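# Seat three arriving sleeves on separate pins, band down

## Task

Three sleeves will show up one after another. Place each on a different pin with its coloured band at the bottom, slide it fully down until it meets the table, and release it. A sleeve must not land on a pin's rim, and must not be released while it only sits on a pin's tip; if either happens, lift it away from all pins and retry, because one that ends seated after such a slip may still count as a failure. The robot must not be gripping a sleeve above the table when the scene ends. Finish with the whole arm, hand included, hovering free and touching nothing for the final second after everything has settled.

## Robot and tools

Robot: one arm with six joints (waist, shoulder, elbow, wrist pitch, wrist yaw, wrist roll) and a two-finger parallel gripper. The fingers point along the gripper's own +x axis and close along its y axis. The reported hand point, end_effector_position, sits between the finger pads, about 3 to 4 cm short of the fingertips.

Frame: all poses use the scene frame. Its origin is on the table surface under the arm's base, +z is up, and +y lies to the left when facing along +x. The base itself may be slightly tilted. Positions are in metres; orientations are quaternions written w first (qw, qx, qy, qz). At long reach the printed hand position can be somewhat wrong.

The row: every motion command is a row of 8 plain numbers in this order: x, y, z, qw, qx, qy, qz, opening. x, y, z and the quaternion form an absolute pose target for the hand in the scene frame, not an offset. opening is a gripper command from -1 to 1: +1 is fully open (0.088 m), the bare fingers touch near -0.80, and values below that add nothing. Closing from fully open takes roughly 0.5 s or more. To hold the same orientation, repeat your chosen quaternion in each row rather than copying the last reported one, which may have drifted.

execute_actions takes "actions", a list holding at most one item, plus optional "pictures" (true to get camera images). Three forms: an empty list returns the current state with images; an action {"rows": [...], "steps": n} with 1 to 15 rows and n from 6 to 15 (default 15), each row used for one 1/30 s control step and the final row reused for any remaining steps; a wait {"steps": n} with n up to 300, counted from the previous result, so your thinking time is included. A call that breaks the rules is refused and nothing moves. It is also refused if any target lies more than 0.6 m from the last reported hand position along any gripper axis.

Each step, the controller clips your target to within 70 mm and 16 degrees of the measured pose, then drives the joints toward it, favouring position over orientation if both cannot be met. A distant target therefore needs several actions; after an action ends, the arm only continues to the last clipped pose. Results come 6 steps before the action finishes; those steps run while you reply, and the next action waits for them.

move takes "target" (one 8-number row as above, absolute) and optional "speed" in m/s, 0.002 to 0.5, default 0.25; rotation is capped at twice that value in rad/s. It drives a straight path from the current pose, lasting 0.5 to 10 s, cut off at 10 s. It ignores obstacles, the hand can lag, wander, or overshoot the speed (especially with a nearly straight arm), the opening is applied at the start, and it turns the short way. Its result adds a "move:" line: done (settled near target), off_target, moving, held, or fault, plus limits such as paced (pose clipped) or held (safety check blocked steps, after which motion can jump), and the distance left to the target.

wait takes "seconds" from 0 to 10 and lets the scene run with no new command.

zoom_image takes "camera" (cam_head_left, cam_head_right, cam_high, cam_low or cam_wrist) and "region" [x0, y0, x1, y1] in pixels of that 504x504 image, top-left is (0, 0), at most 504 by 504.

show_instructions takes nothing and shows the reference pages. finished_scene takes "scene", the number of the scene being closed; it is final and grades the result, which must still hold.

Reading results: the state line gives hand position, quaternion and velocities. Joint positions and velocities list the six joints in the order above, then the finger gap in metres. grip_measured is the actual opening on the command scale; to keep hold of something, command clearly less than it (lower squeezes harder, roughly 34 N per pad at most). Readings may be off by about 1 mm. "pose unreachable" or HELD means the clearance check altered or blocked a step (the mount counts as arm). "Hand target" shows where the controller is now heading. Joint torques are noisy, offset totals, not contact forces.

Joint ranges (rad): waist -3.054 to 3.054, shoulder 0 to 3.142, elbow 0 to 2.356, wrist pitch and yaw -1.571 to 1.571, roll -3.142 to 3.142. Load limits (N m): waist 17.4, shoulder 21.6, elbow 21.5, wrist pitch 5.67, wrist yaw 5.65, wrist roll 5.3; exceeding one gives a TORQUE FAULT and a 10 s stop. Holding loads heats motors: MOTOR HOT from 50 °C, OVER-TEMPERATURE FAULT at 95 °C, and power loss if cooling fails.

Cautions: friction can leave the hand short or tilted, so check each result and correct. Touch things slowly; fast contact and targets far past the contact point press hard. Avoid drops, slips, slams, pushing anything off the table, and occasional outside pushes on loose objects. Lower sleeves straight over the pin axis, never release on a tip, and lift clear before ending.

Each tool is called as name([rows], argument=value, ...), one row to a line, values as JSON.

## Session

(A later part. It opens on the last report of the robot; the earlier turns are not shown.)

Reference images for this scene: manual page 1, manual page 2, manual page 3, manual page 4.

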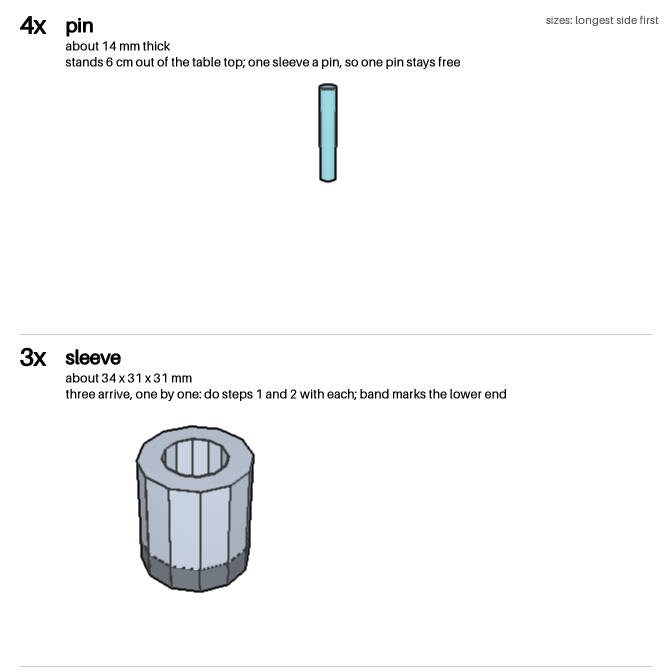

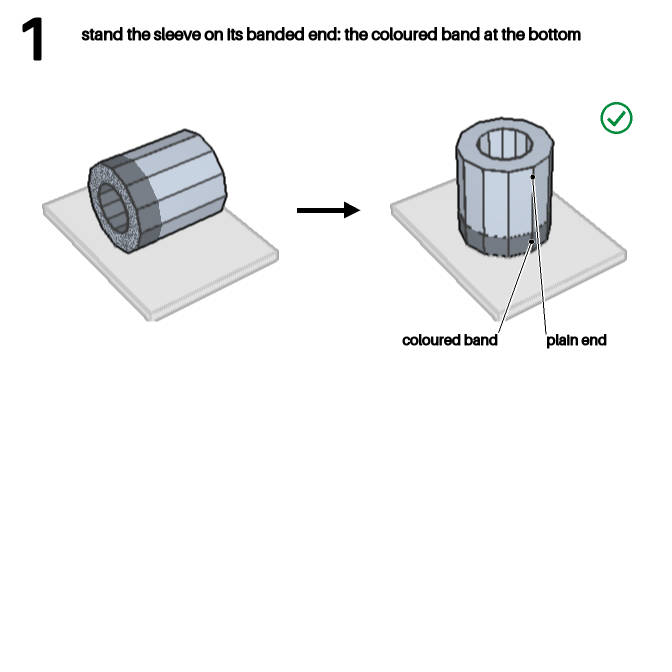

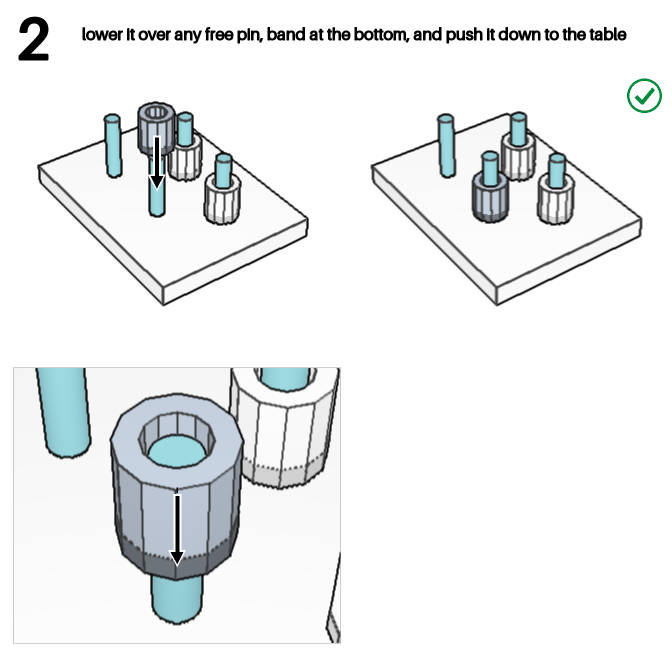

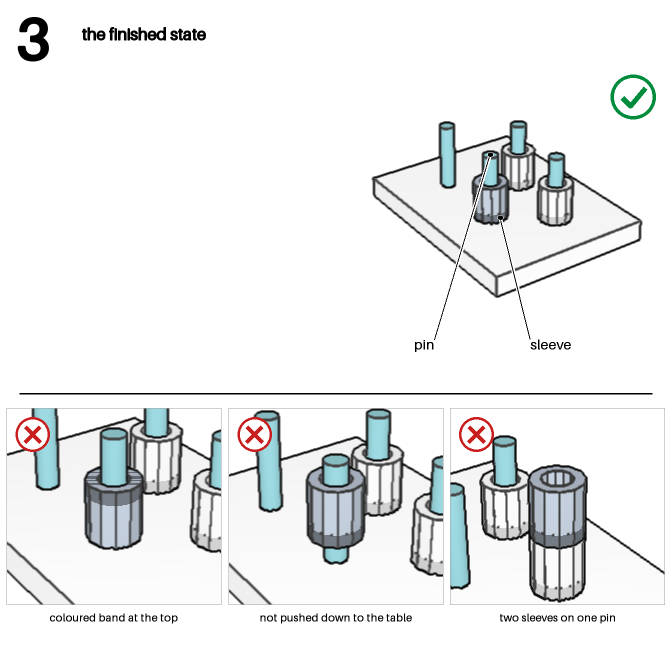

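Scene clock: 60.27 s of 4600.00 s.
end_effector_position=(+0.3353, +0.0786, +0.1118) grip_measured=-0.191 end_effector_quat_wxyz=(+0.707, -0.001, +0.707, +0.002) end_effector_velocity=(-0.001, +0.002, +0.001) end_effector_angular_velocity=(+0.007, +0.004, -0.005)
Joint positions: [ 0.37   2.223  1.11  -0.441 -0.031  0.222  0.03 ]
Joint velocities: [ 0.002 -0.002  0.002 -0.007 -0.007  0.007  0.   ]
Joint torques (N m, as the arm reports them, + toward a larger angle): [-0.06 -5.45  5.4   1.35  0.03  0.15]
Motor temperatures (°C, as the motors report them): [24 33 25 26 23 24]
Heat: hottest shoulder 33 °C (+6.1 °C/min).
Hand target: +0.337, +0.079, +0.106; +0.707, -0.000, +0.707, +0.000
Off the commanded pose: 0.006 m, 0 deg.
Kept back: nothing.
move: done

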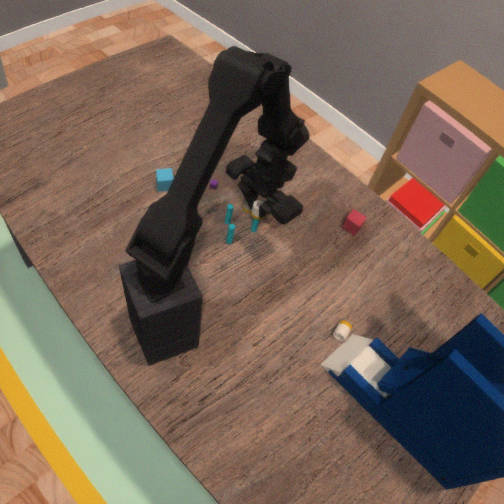

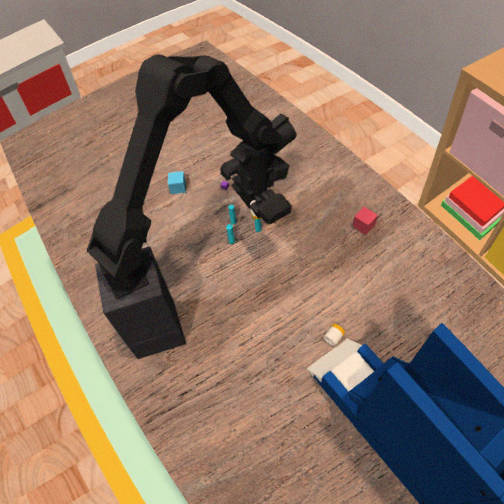

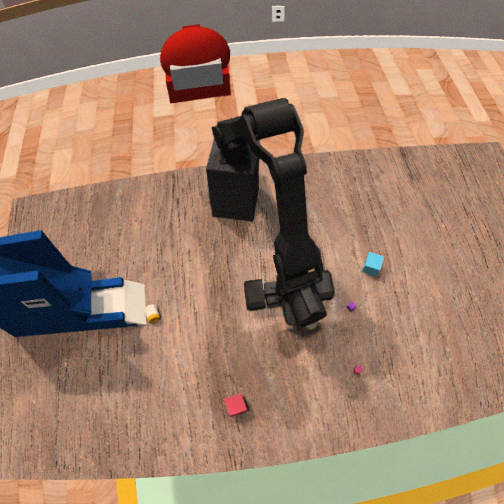

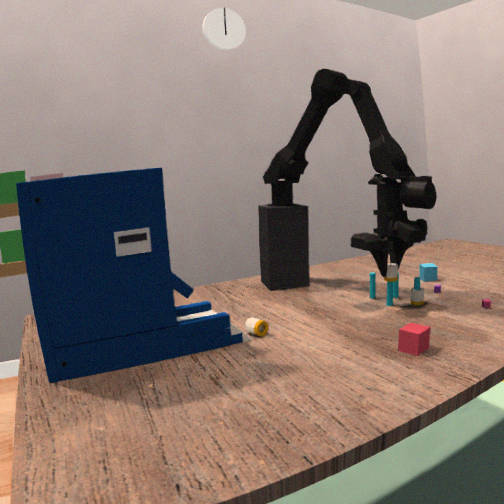

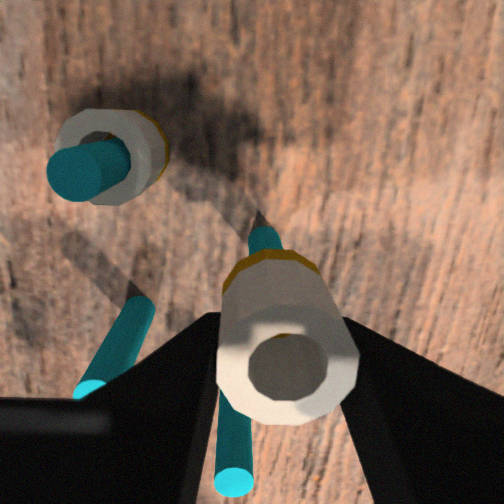

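move(target=[0.331,0.0793,0.134,0.7071,0,0.7071,0,-0.45], speed=0.08)

move(target=[0.3366,0.0793,0.117,0.7071,0,0.7071,0,-0.45], speed=0.05)

execute_actions([
  {"rows":[[0.3366,0.0793,0.1162,0.7071,0,0.7071,0,-0.45],[0.3366,0.0793,0.1154,0.7071,0,0.7071,0,-0.45],[0.3366,0.0793,0.1146,0.7071,0,0.7071,0,-0.45],[0.3366,0.0793,0.1138,0.7071,0,0.7071,0,-0.45],[0.3366,0.0793,0.113,0.7071,0,0.7071,0,-0.45],[0.3366,0.0793,0.1122,0.7071,0,0.7071,0,-0.45],[0.3366,0.0793,0.1114,0.7071,0,0.7071,0,-0.45],[0.3366,0.0793,0.1106,0.7071,0,0.7071,0,-0.45],[0.3366,0.0793,0.1098,0.7071,0,0.7071,0,-0.45],[0.3366,0.0793,0.109,0.7071,0,0.7071,0,-0.45],[0.3366,0.0793,0.1082,0.7071,0,0.7071,0,-0.45],[0.3366,0.0793,0.1074,0.7071,0,0.7071,0,-0.45],[0.3366,0.0793,0.1066,0.7071,0,0.7071,0,-0.45]],"steps":15},
])

wait(seconds=0.3)

zoom_image(camera="cam_low", region=[370,255,410,295])

Scene clock: 61.80 s of 4600.00 s.
end_effector_position=(+0.3315, +0.0784, +0.1300) grip_measured=-0.191 end_effector_quat_wxyz=(+0.705, -0.002, +0.709, +0.001) end_effector_velocity=(-0.012, -0.003, -0.001) end_effector_angular_velocity=(-0.003, +0.047, +0.003)
Joint positions: [ 0.37   2.163  1.104 -0.501 -0.029  0.222  0.03 ]
Joint velocities: [-0.002 -0.002 -0.012 -0.037 -0.007 -0.007  0.   ]
Joint torques (N m, as the arm reports them, + toward a larger angle): [-0.08 -8.71  4.26  0.02 -0.02  0.17]
Motor temperatures (°C, as the motors report them): [24 33 25 26 23 24]
Heat: hottest shoulder 33 °C (+6.0 °C/min).
Hand target: +0.331, +0.079, +0.134; +0.707, +0.000, +0.707, +0.000
Off the commanded pose: 0.004 m, 0 deg.
Kept back: nothing.
move: done

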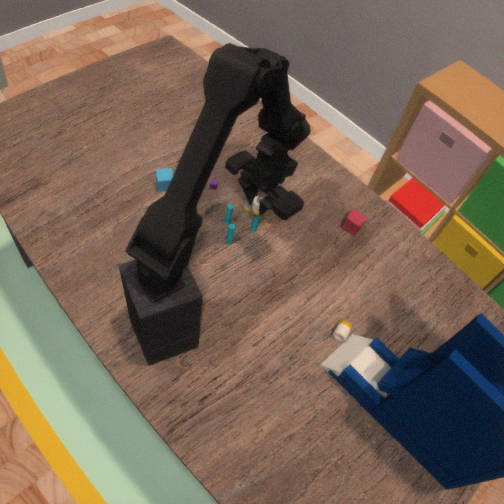

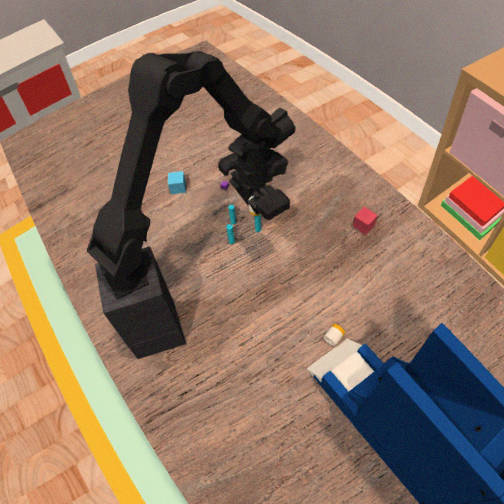

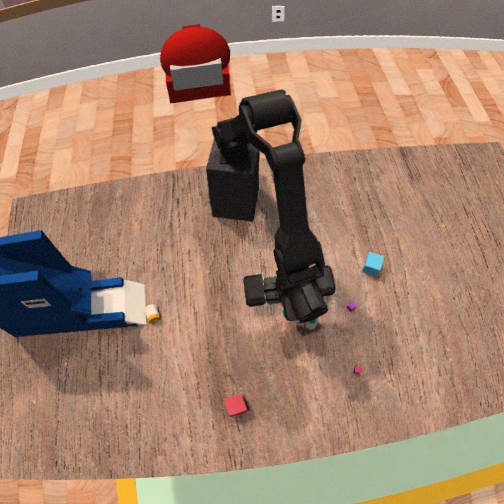

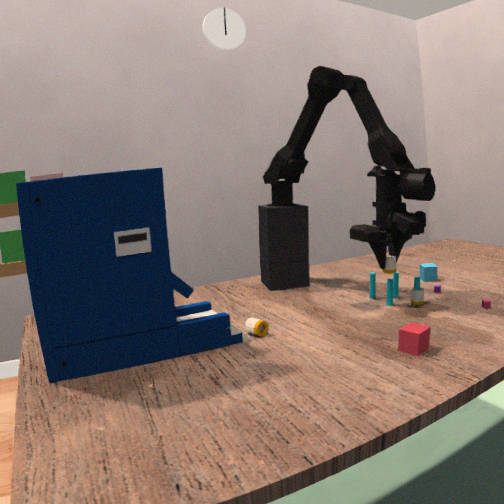

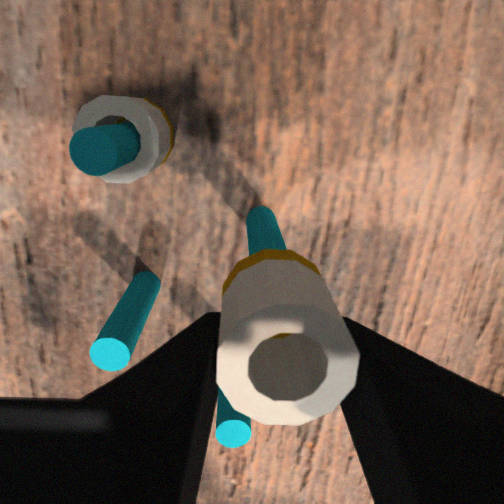

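Scene clock: 62.57 s of 4600.00 s.
end_effector_position=(+0.3338, +0.0785, +0.1184) grip_measured=-0.191 end_effector_quat_wxyz=(+0.706, -0.002, +0.708, +0.001) end_effector_velocity=(+0.002, +0.001, +0.002) end_effector_angular_velocity=(+0.008, -0.001, -0.010)
Joint positions: [ 0.37   2.201  1.108 -0.465 -0.029  0.222  0.03 ]
Joint velocities: [-0.002 -0.002  0.007 -0.007 -0.007  0.007  0.   ]
Joint torques (N m, as the arm reports them, + toward a larger angle): [-0.25 -6.51  5.69  0.39 -0.01  0.13]
Motor temperatures (°C, as the motors report them): [24 33 25 26 23 24]
Heat: hottest shoulder 33 °C (+6.0 °C/min).
Hand target: +0.336, +0.079, +0.117; +0.707, -0.000, +0.707, -0.000
Off the commanded pose: 0.003 m, 0 deg.
Kept back: nothing.
move: done

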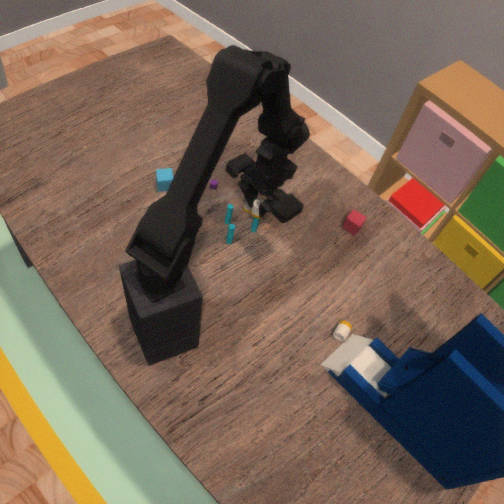

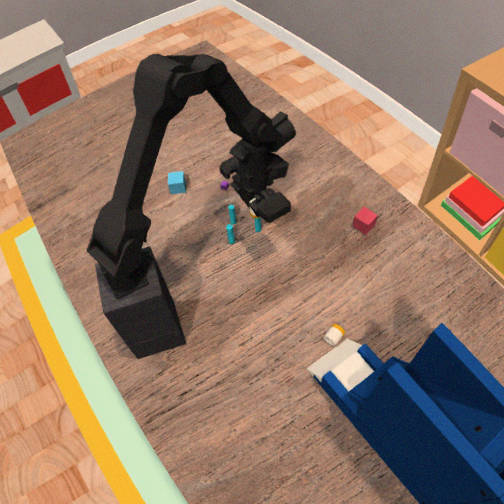

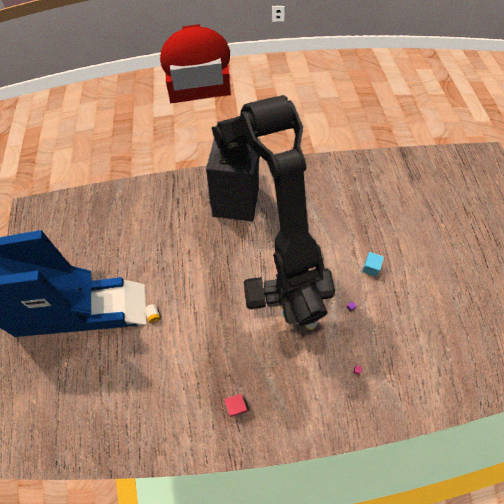

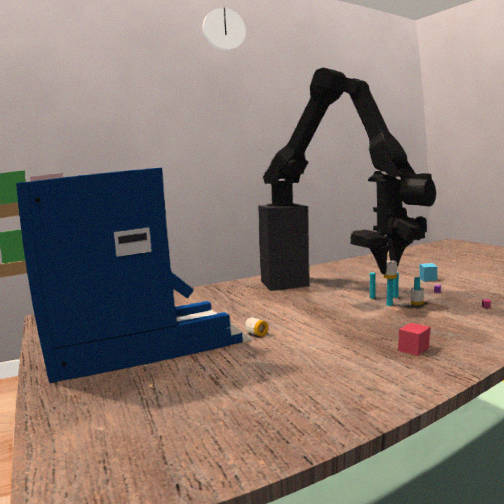

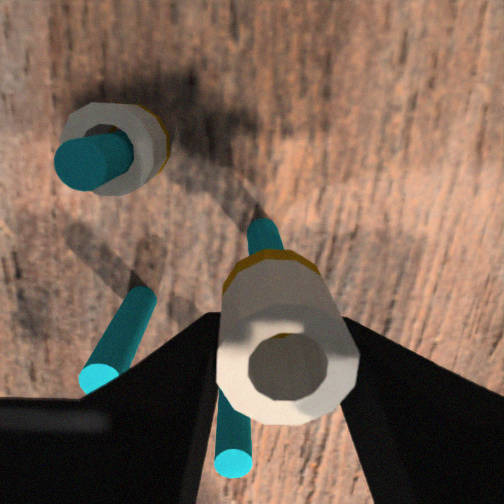

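Scene clock: 62.87 s of 4600.00 s.
end_effector_position=(+0.3346, +0.0786, +0.1140) grip_measured=-0.191 end_effector_quat_wxyz=(+0.707, -0.002, +0.708, +0.001) end_effector_velocity=(-0.001, -0.001, -0.023) end_effector_angular_velocity=(+0.005, +0.009, -0.010)
Joint positions: [ 0.37   2.215  1.109 -0.449 -0.029  0.222  0.03 ]
Joint velocities: [-0.002  0.071 -0.002  0.066 -0.007  0.007 -0.   ]
Joint torques (N m, as the arm reports them, + toward a larger angle): [-0.21 -6.52  5.56  0.42 -0.02  0.13]
Motor temperatures (°C, as the motors report them): [24 33 25 26 23 24]
Heat: hottest shoulder 33 °C (+6.0 °C/min).
Steps of this call (steps 1 to 9: the first 9 steps of this action). Readings (end_effector_position):
1: (+0.3341, +0.0786, +0.1185)
2: (+0.3342, +0.0786, +0.1182)
4: (+0.3346, +0.0787, +0.1176)
8: (+0.3347, +0.0786, +0.1149)
9: the state above

Scene clock: 63.37 s of 4600.00 s.
end_effector_position=(+0.3350, +0.0785, +0.1085) grip_measured=-0.191 end_effector_quat_wxyz=(+0.707, -0.002, +0.707, +0.001) end_effector_velocity=(-0.003, +0.004, +0.000) end_effector_angular_velocity=(+0.020, +0.012, +0.024)
Joint positions: [ 0.37   2.233  1.109 -0.431 -0.029  0.222  0.03 ]
Joint velocities: [ 0.002 -0.002 -0.002 -0.007 -0.022 -0.022 -0.   ]
Joint torques (N m, as the arm reports them, + toward a larger angle): [-0.17 -6.57  5.44  0.4  -0.02  0.15]
Motor temperatures (°C, as the motors report them): [24 33 25 26 23 24]
Heat: hottest shoulder 33 °C (+6.1 °C/min).
Hand target: +0.337, +0.079, +0.107; +0.707, +0.000, +0.707, -0.000
Off the commanded pose: 0.003 m, 0 deg.
Kept back: nothing.
Steps of this call (steps 1 to 6: the last 6 steps of your previous action; steps 7 to 15: nothing new was sent). Readings (end_effector_position):
1: (+0.3347, +0.0786, +0.1133)
2: (+0.3348, +0.0786, +0.1125)
4: (+0.3349, +0.0786, +0.1111)
8: (+0.3347, +0.0784, +0.1088)
15: the state above

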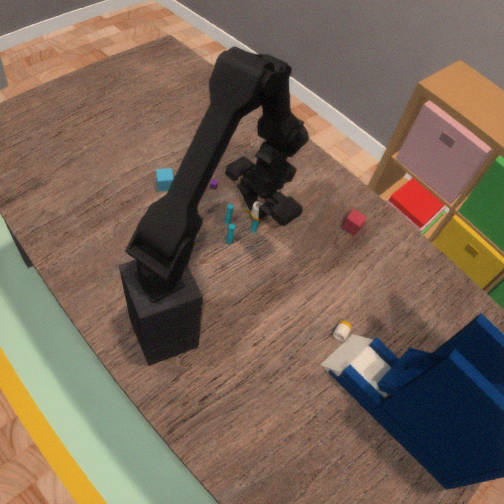

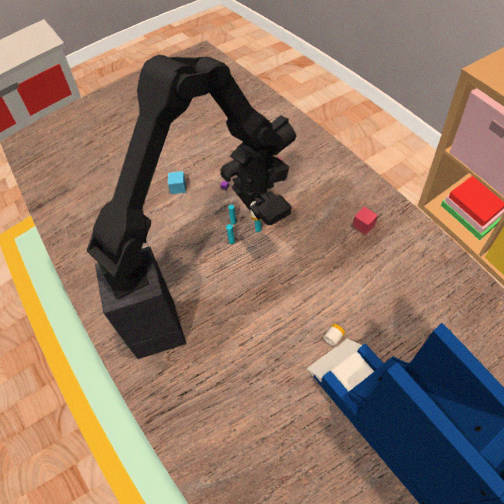

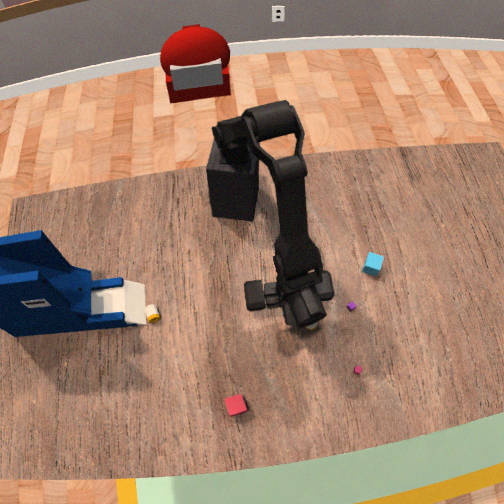

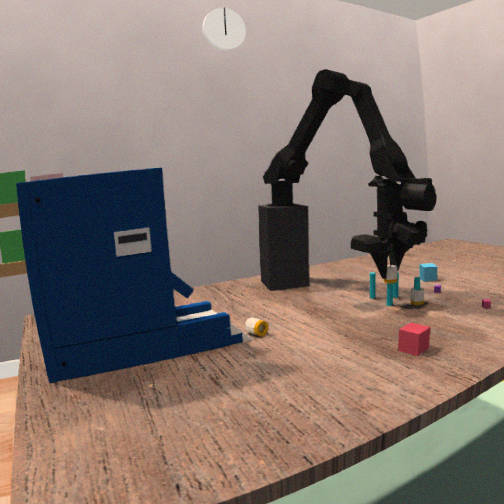

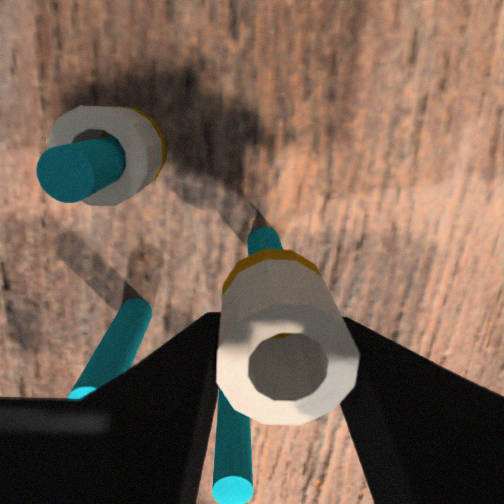

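Region (370, 255, 410, 295) of cam_low's 504x504 image, scaled by 12.600, with more detail than that image has.

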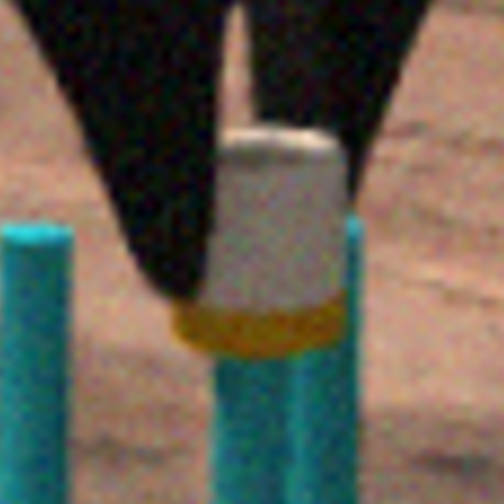

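In. (x drifts ~+0.8 mm during descent; note for the last one.)

move(target=[0.336,0.0793,0.047,0.7071,0,0.7071,0,-0.45], speed=0.06)

Scene clock: 65.00 s of 4600.00 s.
end_effector_position=(+0.3359, +0.0784, +0.0521) grip_measured=-0.191 end_effector_quat_wxyz=(+0.708, -0.001, +0.706, +0.002) end_effector_velocity=(+0.001, +0.002, +0.000) end_effector_angular_velocity=(+0.009, -0.005, +0.010)
Joint positions: [ 0.374  2.415  1.127 -0.264 -0.03   0.227  0.03 ]
Joint velocities: [ 0.002 -0.002 -0.002  0.007 -0.007 -0.007 -0.   ]
Joint torques (N m, as the arm reports them, + toward a larger angle): [-0.03 -5.87  4.94  0.8   0.01  0.17]
Motor temperatures (°C, as the motors report them): [24 33 25 26 23 24]
Heat: hottest shoulder 33 °C (+6.0 °C/min).
Hand target: +0.336, +0.079, +0.047; +0.707, -0.000, +0.707, +0.000
Off the commanded pose: 0.005 m, 0 deg.
Kept back: nothing.
move: done

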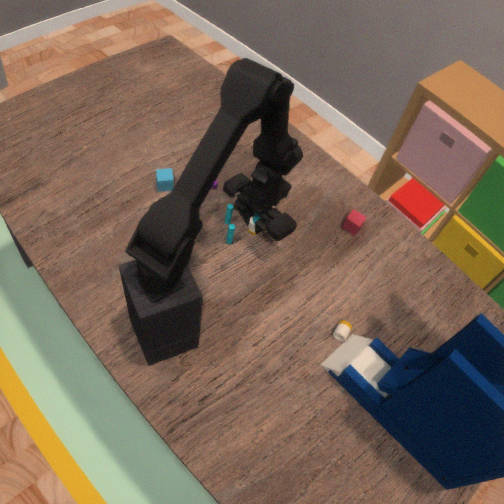

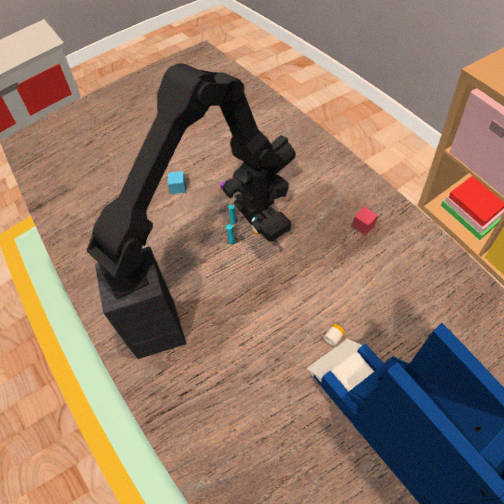

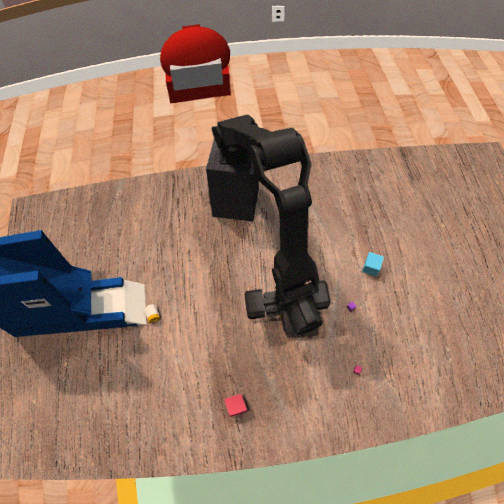

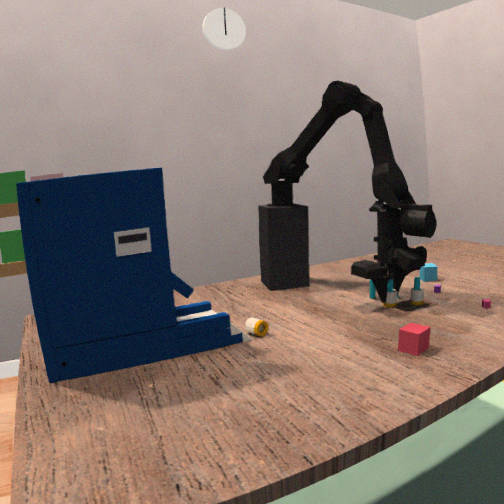

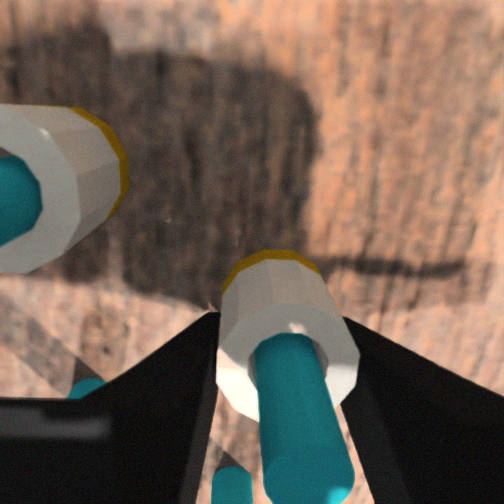

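move(target=[0.336,0.0793,0.05,0.7071,0,0.7071,0,0.1])

move(target=[0.336,0.0793,0.14,0.7071,0,0.7071,0,0.1], speed=0.2)

move(target=[0.31,-0.10,0.14,0.3687,0.6275,0.5266,-0.4394,0.2], speed=0.5)

move(target=[0.284,-0.254,0.103,0.0368,0.9029,0.0790,-0.4210,0.2], speed=0.4)

Scene clock: 66.13 s of 4600.00 s.
end_effector_position=(+0.3362, +0.0785, +0.0520) grip_measured=+0.098 end_effector_quat_wxyz=(+0.709, -0.002, +0.706, +0.002) end_effector_velocity=(-0.003, +0.002, +0.001) end_effector_angular_velocity=(+0.020, +0.012, +0.005)
Joint positions: [ 0.375  2.415  1.127 -0.262 -0.029  0.227  0.044]
Joint velocities: [-0.002 -0.002 -0.002 -0.007 -0.022 -0.007  0.001]
Joint torques (N m, as the arm reports them, + toward a larger angle): [-0.13 -6.8   4.61  0.07 -0.04  0.16]
Motor temperatures (°C, as the motors report them): [24 33 25 26 23 24]
Heat: hottest shoulder 33 °C (+6.1 °C/min).
Hand target: +0.336, +0.079, +0.050; +0.707, -0.000, +0.707, +0.000
Off the commanded pose: 0.002 m, 0 deg.
Kept back: nothing.
move: done

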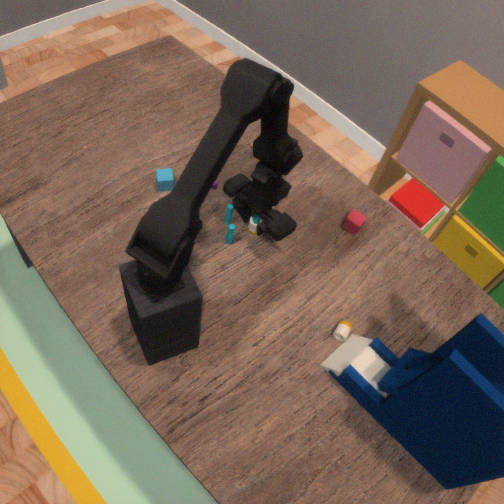

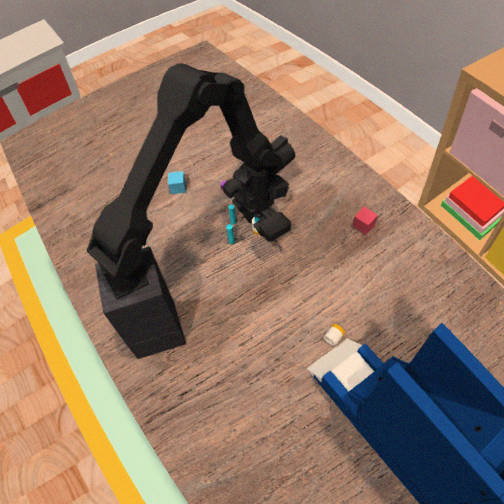

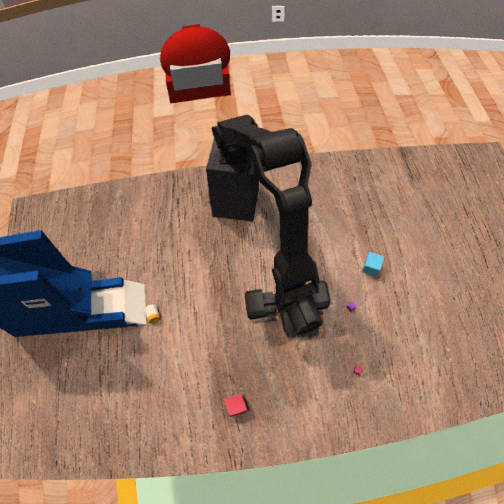

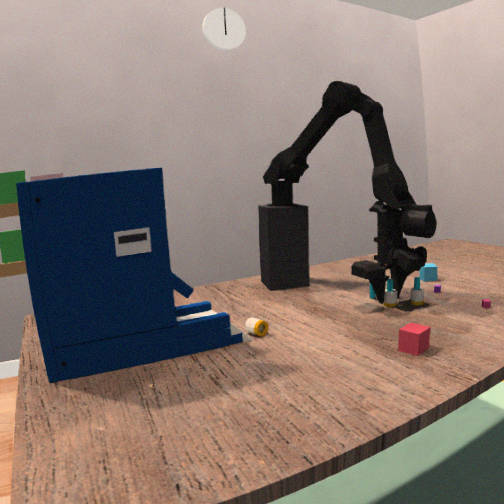

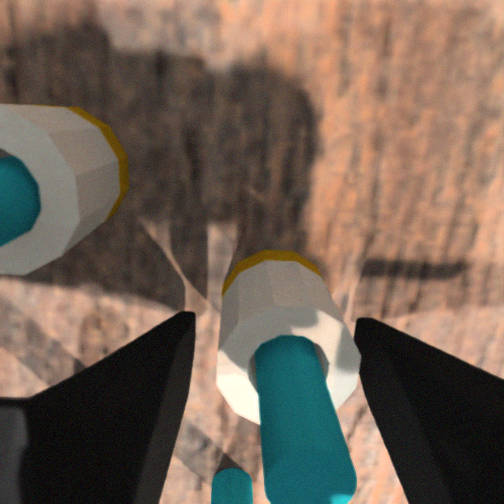

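Scene clock: 67.13 s of 4600.00 s.
end_effector_position=(+0.3304, +0.0789, +0.1337) grip_measured=+0.100 end_effector_quat_wxyz=(+0.701, -0.003, +0.714, -0.001) end_effector_velocity=(-0.003, -0.002, +0.004) end_effector_angular_velocity=(+0.005, +0.013, +0.014)
Joint positions: [ 0.373  2.158  1.116 -0.531 -0.029  0.227  0.044]
Joint velocities: [-0.007 -0.012 -0.002 -0.022 -0.007 -0.022 -0.   ]
Joint torques (N m, as the arm reports them, + toward a larger angle): [-0.58 -8.59  5.71 -0.02 -0.04 -0.04]
Motor temperatures (°C, as the motors report them): [24 33 25 26 23 24]
Heat: hottest shoulder 33 °C (+6.1 °C/min).
Hand target: +0.336, +0.079, +0.140; +0.707, -0.000, +0.707, -0.000
Off the commanded pose: 0.008 m, 1 deg.
Kept back: nothing.
move: done

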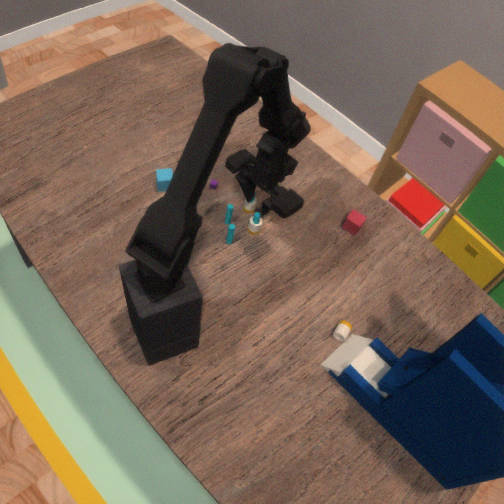

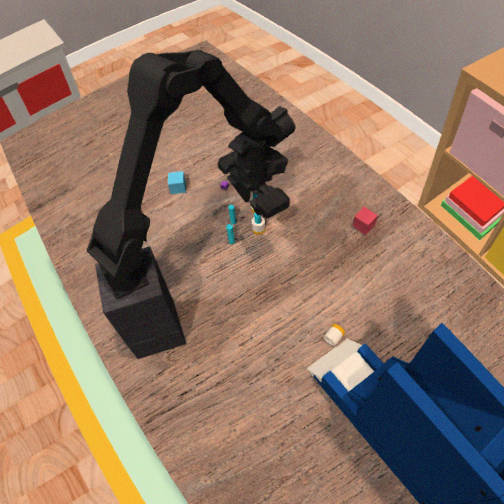

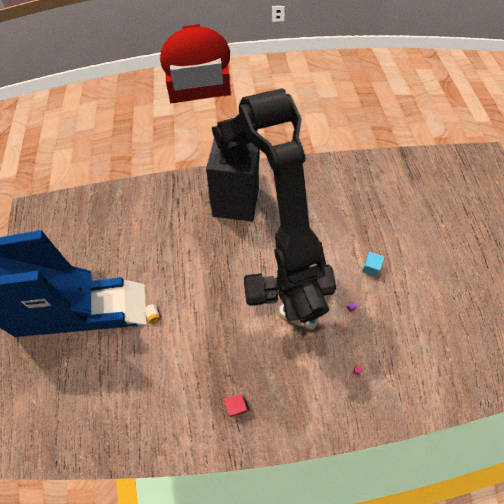

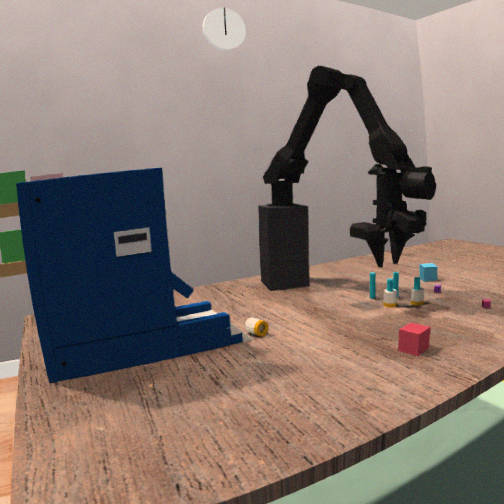

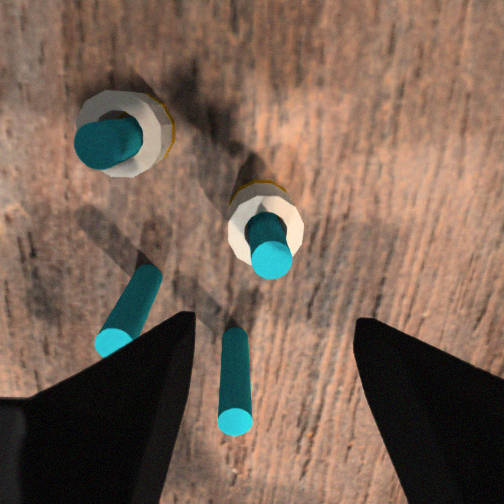

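Scene clock: 69.50 s of 4600.00 s.
end_effector_position=(+0.3088, -0.0989, +0.1406) grip_measured=+0.200 end_effector_quat_wxyz=(+0.374, +0.622, +0.529, -0.440) end_effector_velocity=(-0.002, -0.000, +0.001) end_effector_angular_velocity=(+0.010, +0.005, -0.015)
Joint positions: [-0.321  2.191  1.121 -0.614 -0.357  1.246  0.049]
Joint velocities: [-0.007 -0.002 -0.002 -0.007 -0.007  0.007 -0.   ]
Joint torques (N m, as the arm reports them, + toward a larger angle): [-0.71 -6.31  5.73 -0.22 -0.32  0.17]
Motor temperatures (°C, as the motors report them): [24 33 25 25 23 24]
Heat: hottest shoulder 33 °C (+5.0 °C/min).
Hand target: +0.310, -0.100, +0.140; +0.368, +0.626, +0.527, -0.441
Off the commanded pose: 0.002 m, 1 deg.
Kept back: nothing.
move: done

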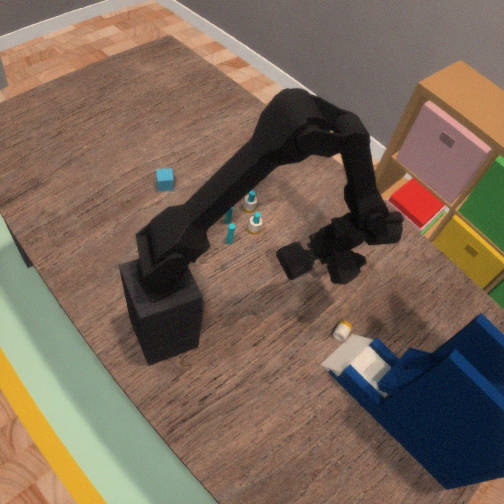

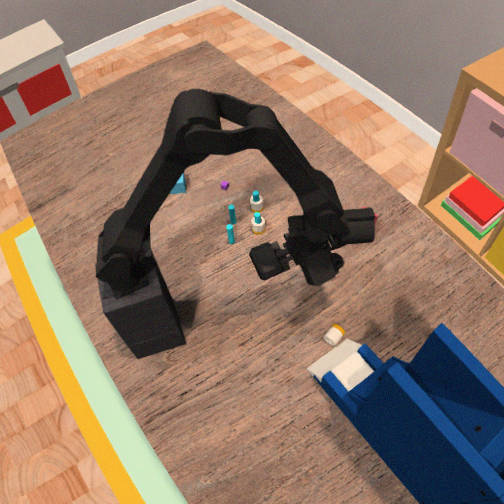

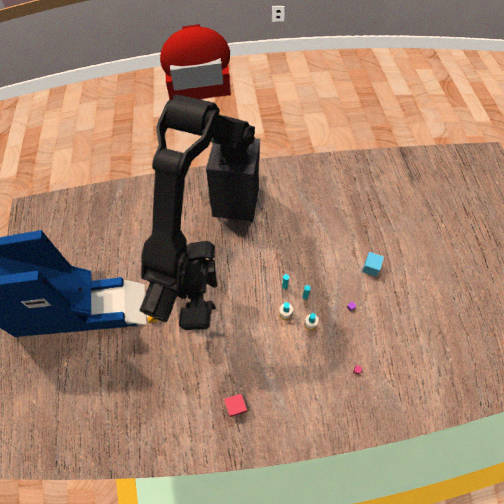

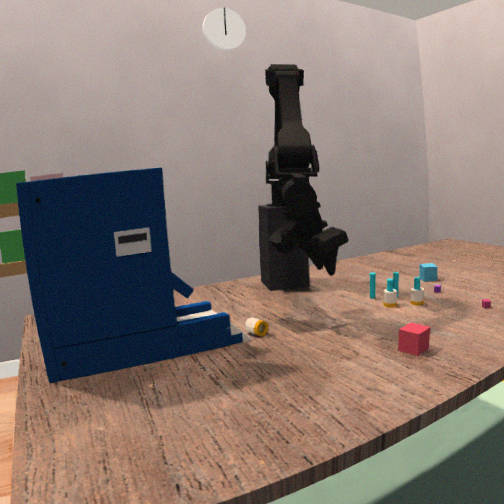

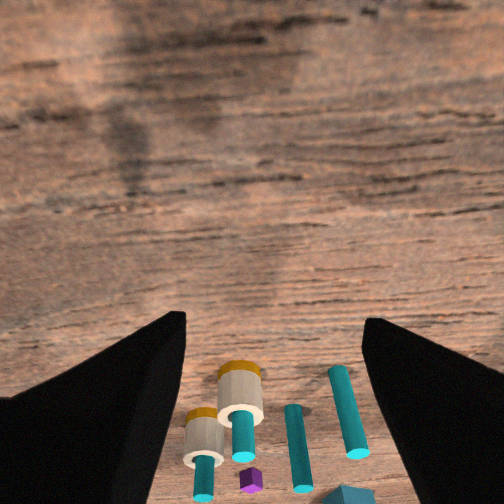

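Scene clock: 71.67 s of 4600.00 s.
end_effector_position=(+0.2875, -0.2568, +0.1068) grip_measured=+0.200 end_effector_quat_wxyz=(+0.047, +0.902, +0.078, -0.422) end_effector_velocity=(-0.001, +0.002, -0.001) end_effector_angular_velocity=(+0.020, -0.002, -0.017)
Joint positions: [-0.811  2.345  0.97   0.141 -0.638  2.122  0.049]
Joint velocities: [-0.002  0.002 -0.007  0.007 -0.007  0.022 -0.   ]
Joint torques (N m, as the arm reports them, + toward a larger angle): [-0.58 -6.5   3.61  1.01 -0.45  0.16]
Motor temperatures (°C, as the motors report them): [24 33 25 25 23 24]
Heat: hottest shoulder 33 °C (+5.0 °C/min).
Hand target: +0.285, -0.254, +0.103; +0.036, +0.902, +0.078, -0.423
Off the commanded pose: 0.006 m, 1 deg.
Kept back: nothing.
move: done

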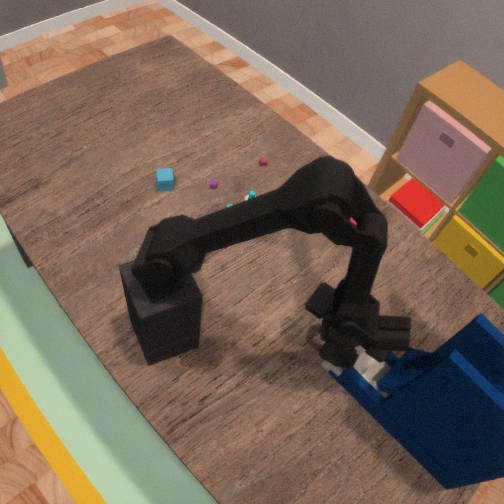

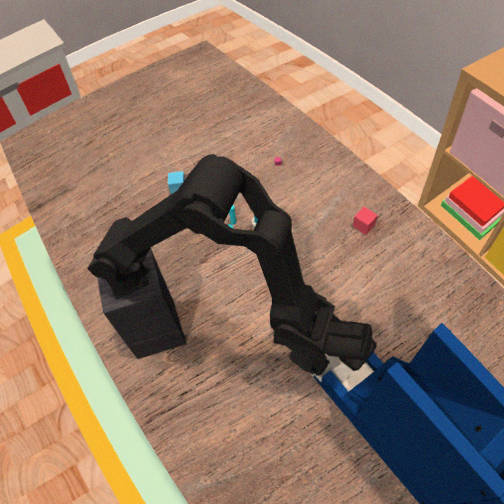

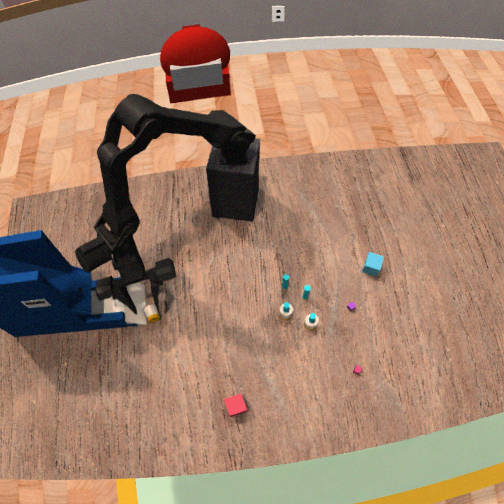

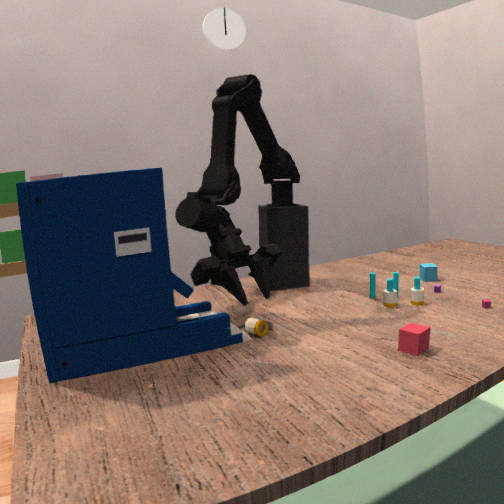

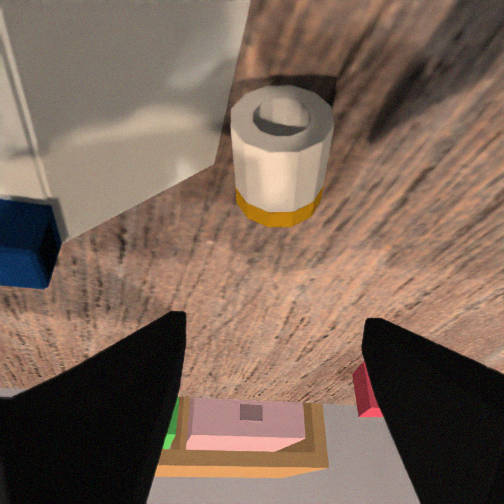

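move(target=[0.2845,-0.2565,0.055,0.0368,0.9029,0.0790,-0.4210,0.15], speed=0.07)

Scene clock: 73.13 s of 4600.00 s.
end_effector_position=(+0.2847, -0.2555, +0.0569) grip_measured=+0.150 end_effector_quat_wxyz=(+0.040, +0.902, +0.080, -0.423) end_effector_velocity=(-0.002, +0.002, -0.001) end_effector_angular_velocity=(+0.009, +0.001, +0.005)
Joint positions: [-0.813  2.529  1.012  0.27  -0.641  2.124  0.046]
Joint velocities: [-0.002  0.002 -0.002 -0.007 -0.007 -0.007 -0.   ]
Joint torques (N m, as the arm reports them, + toward a larger angle): [-0.57 -6.54  4.24  0.96 -0.48  0.07]
Motor temperatures (°C, as the motors report them): [24 33 25 25 23 24]
Heat: hottest shoulder 33 °C (+5.1 °C/min).
Hand target: +0.285, -0.257, +0.055; +0.037, +0.903, +0.079, -0.421
Off the commanded pose: 0.002 m, 0 deg.
Kept back: nothing.
move: done

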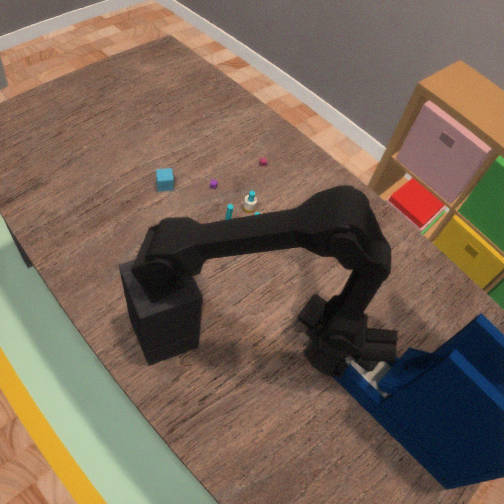

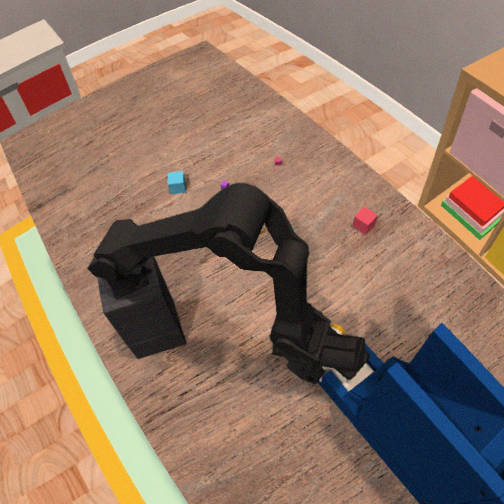

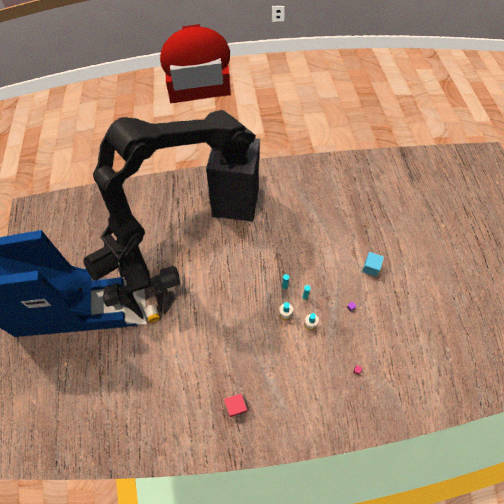

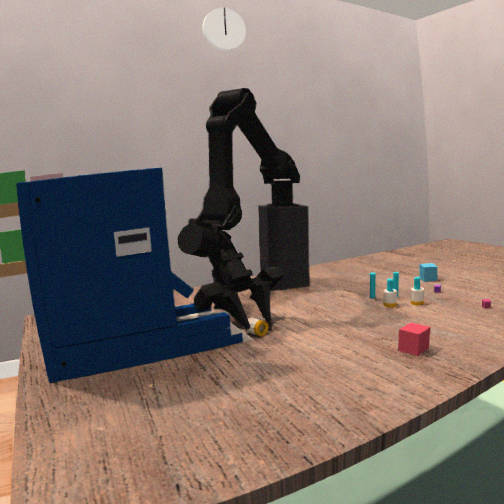

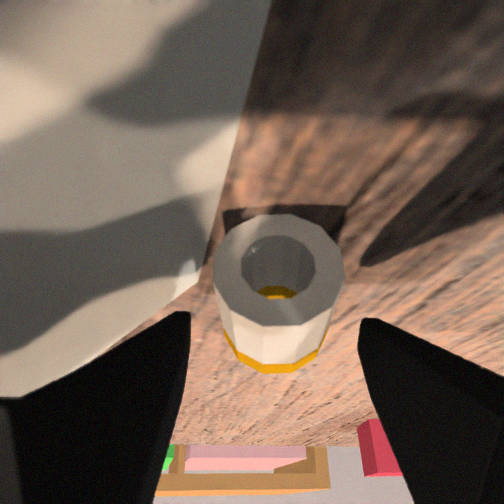

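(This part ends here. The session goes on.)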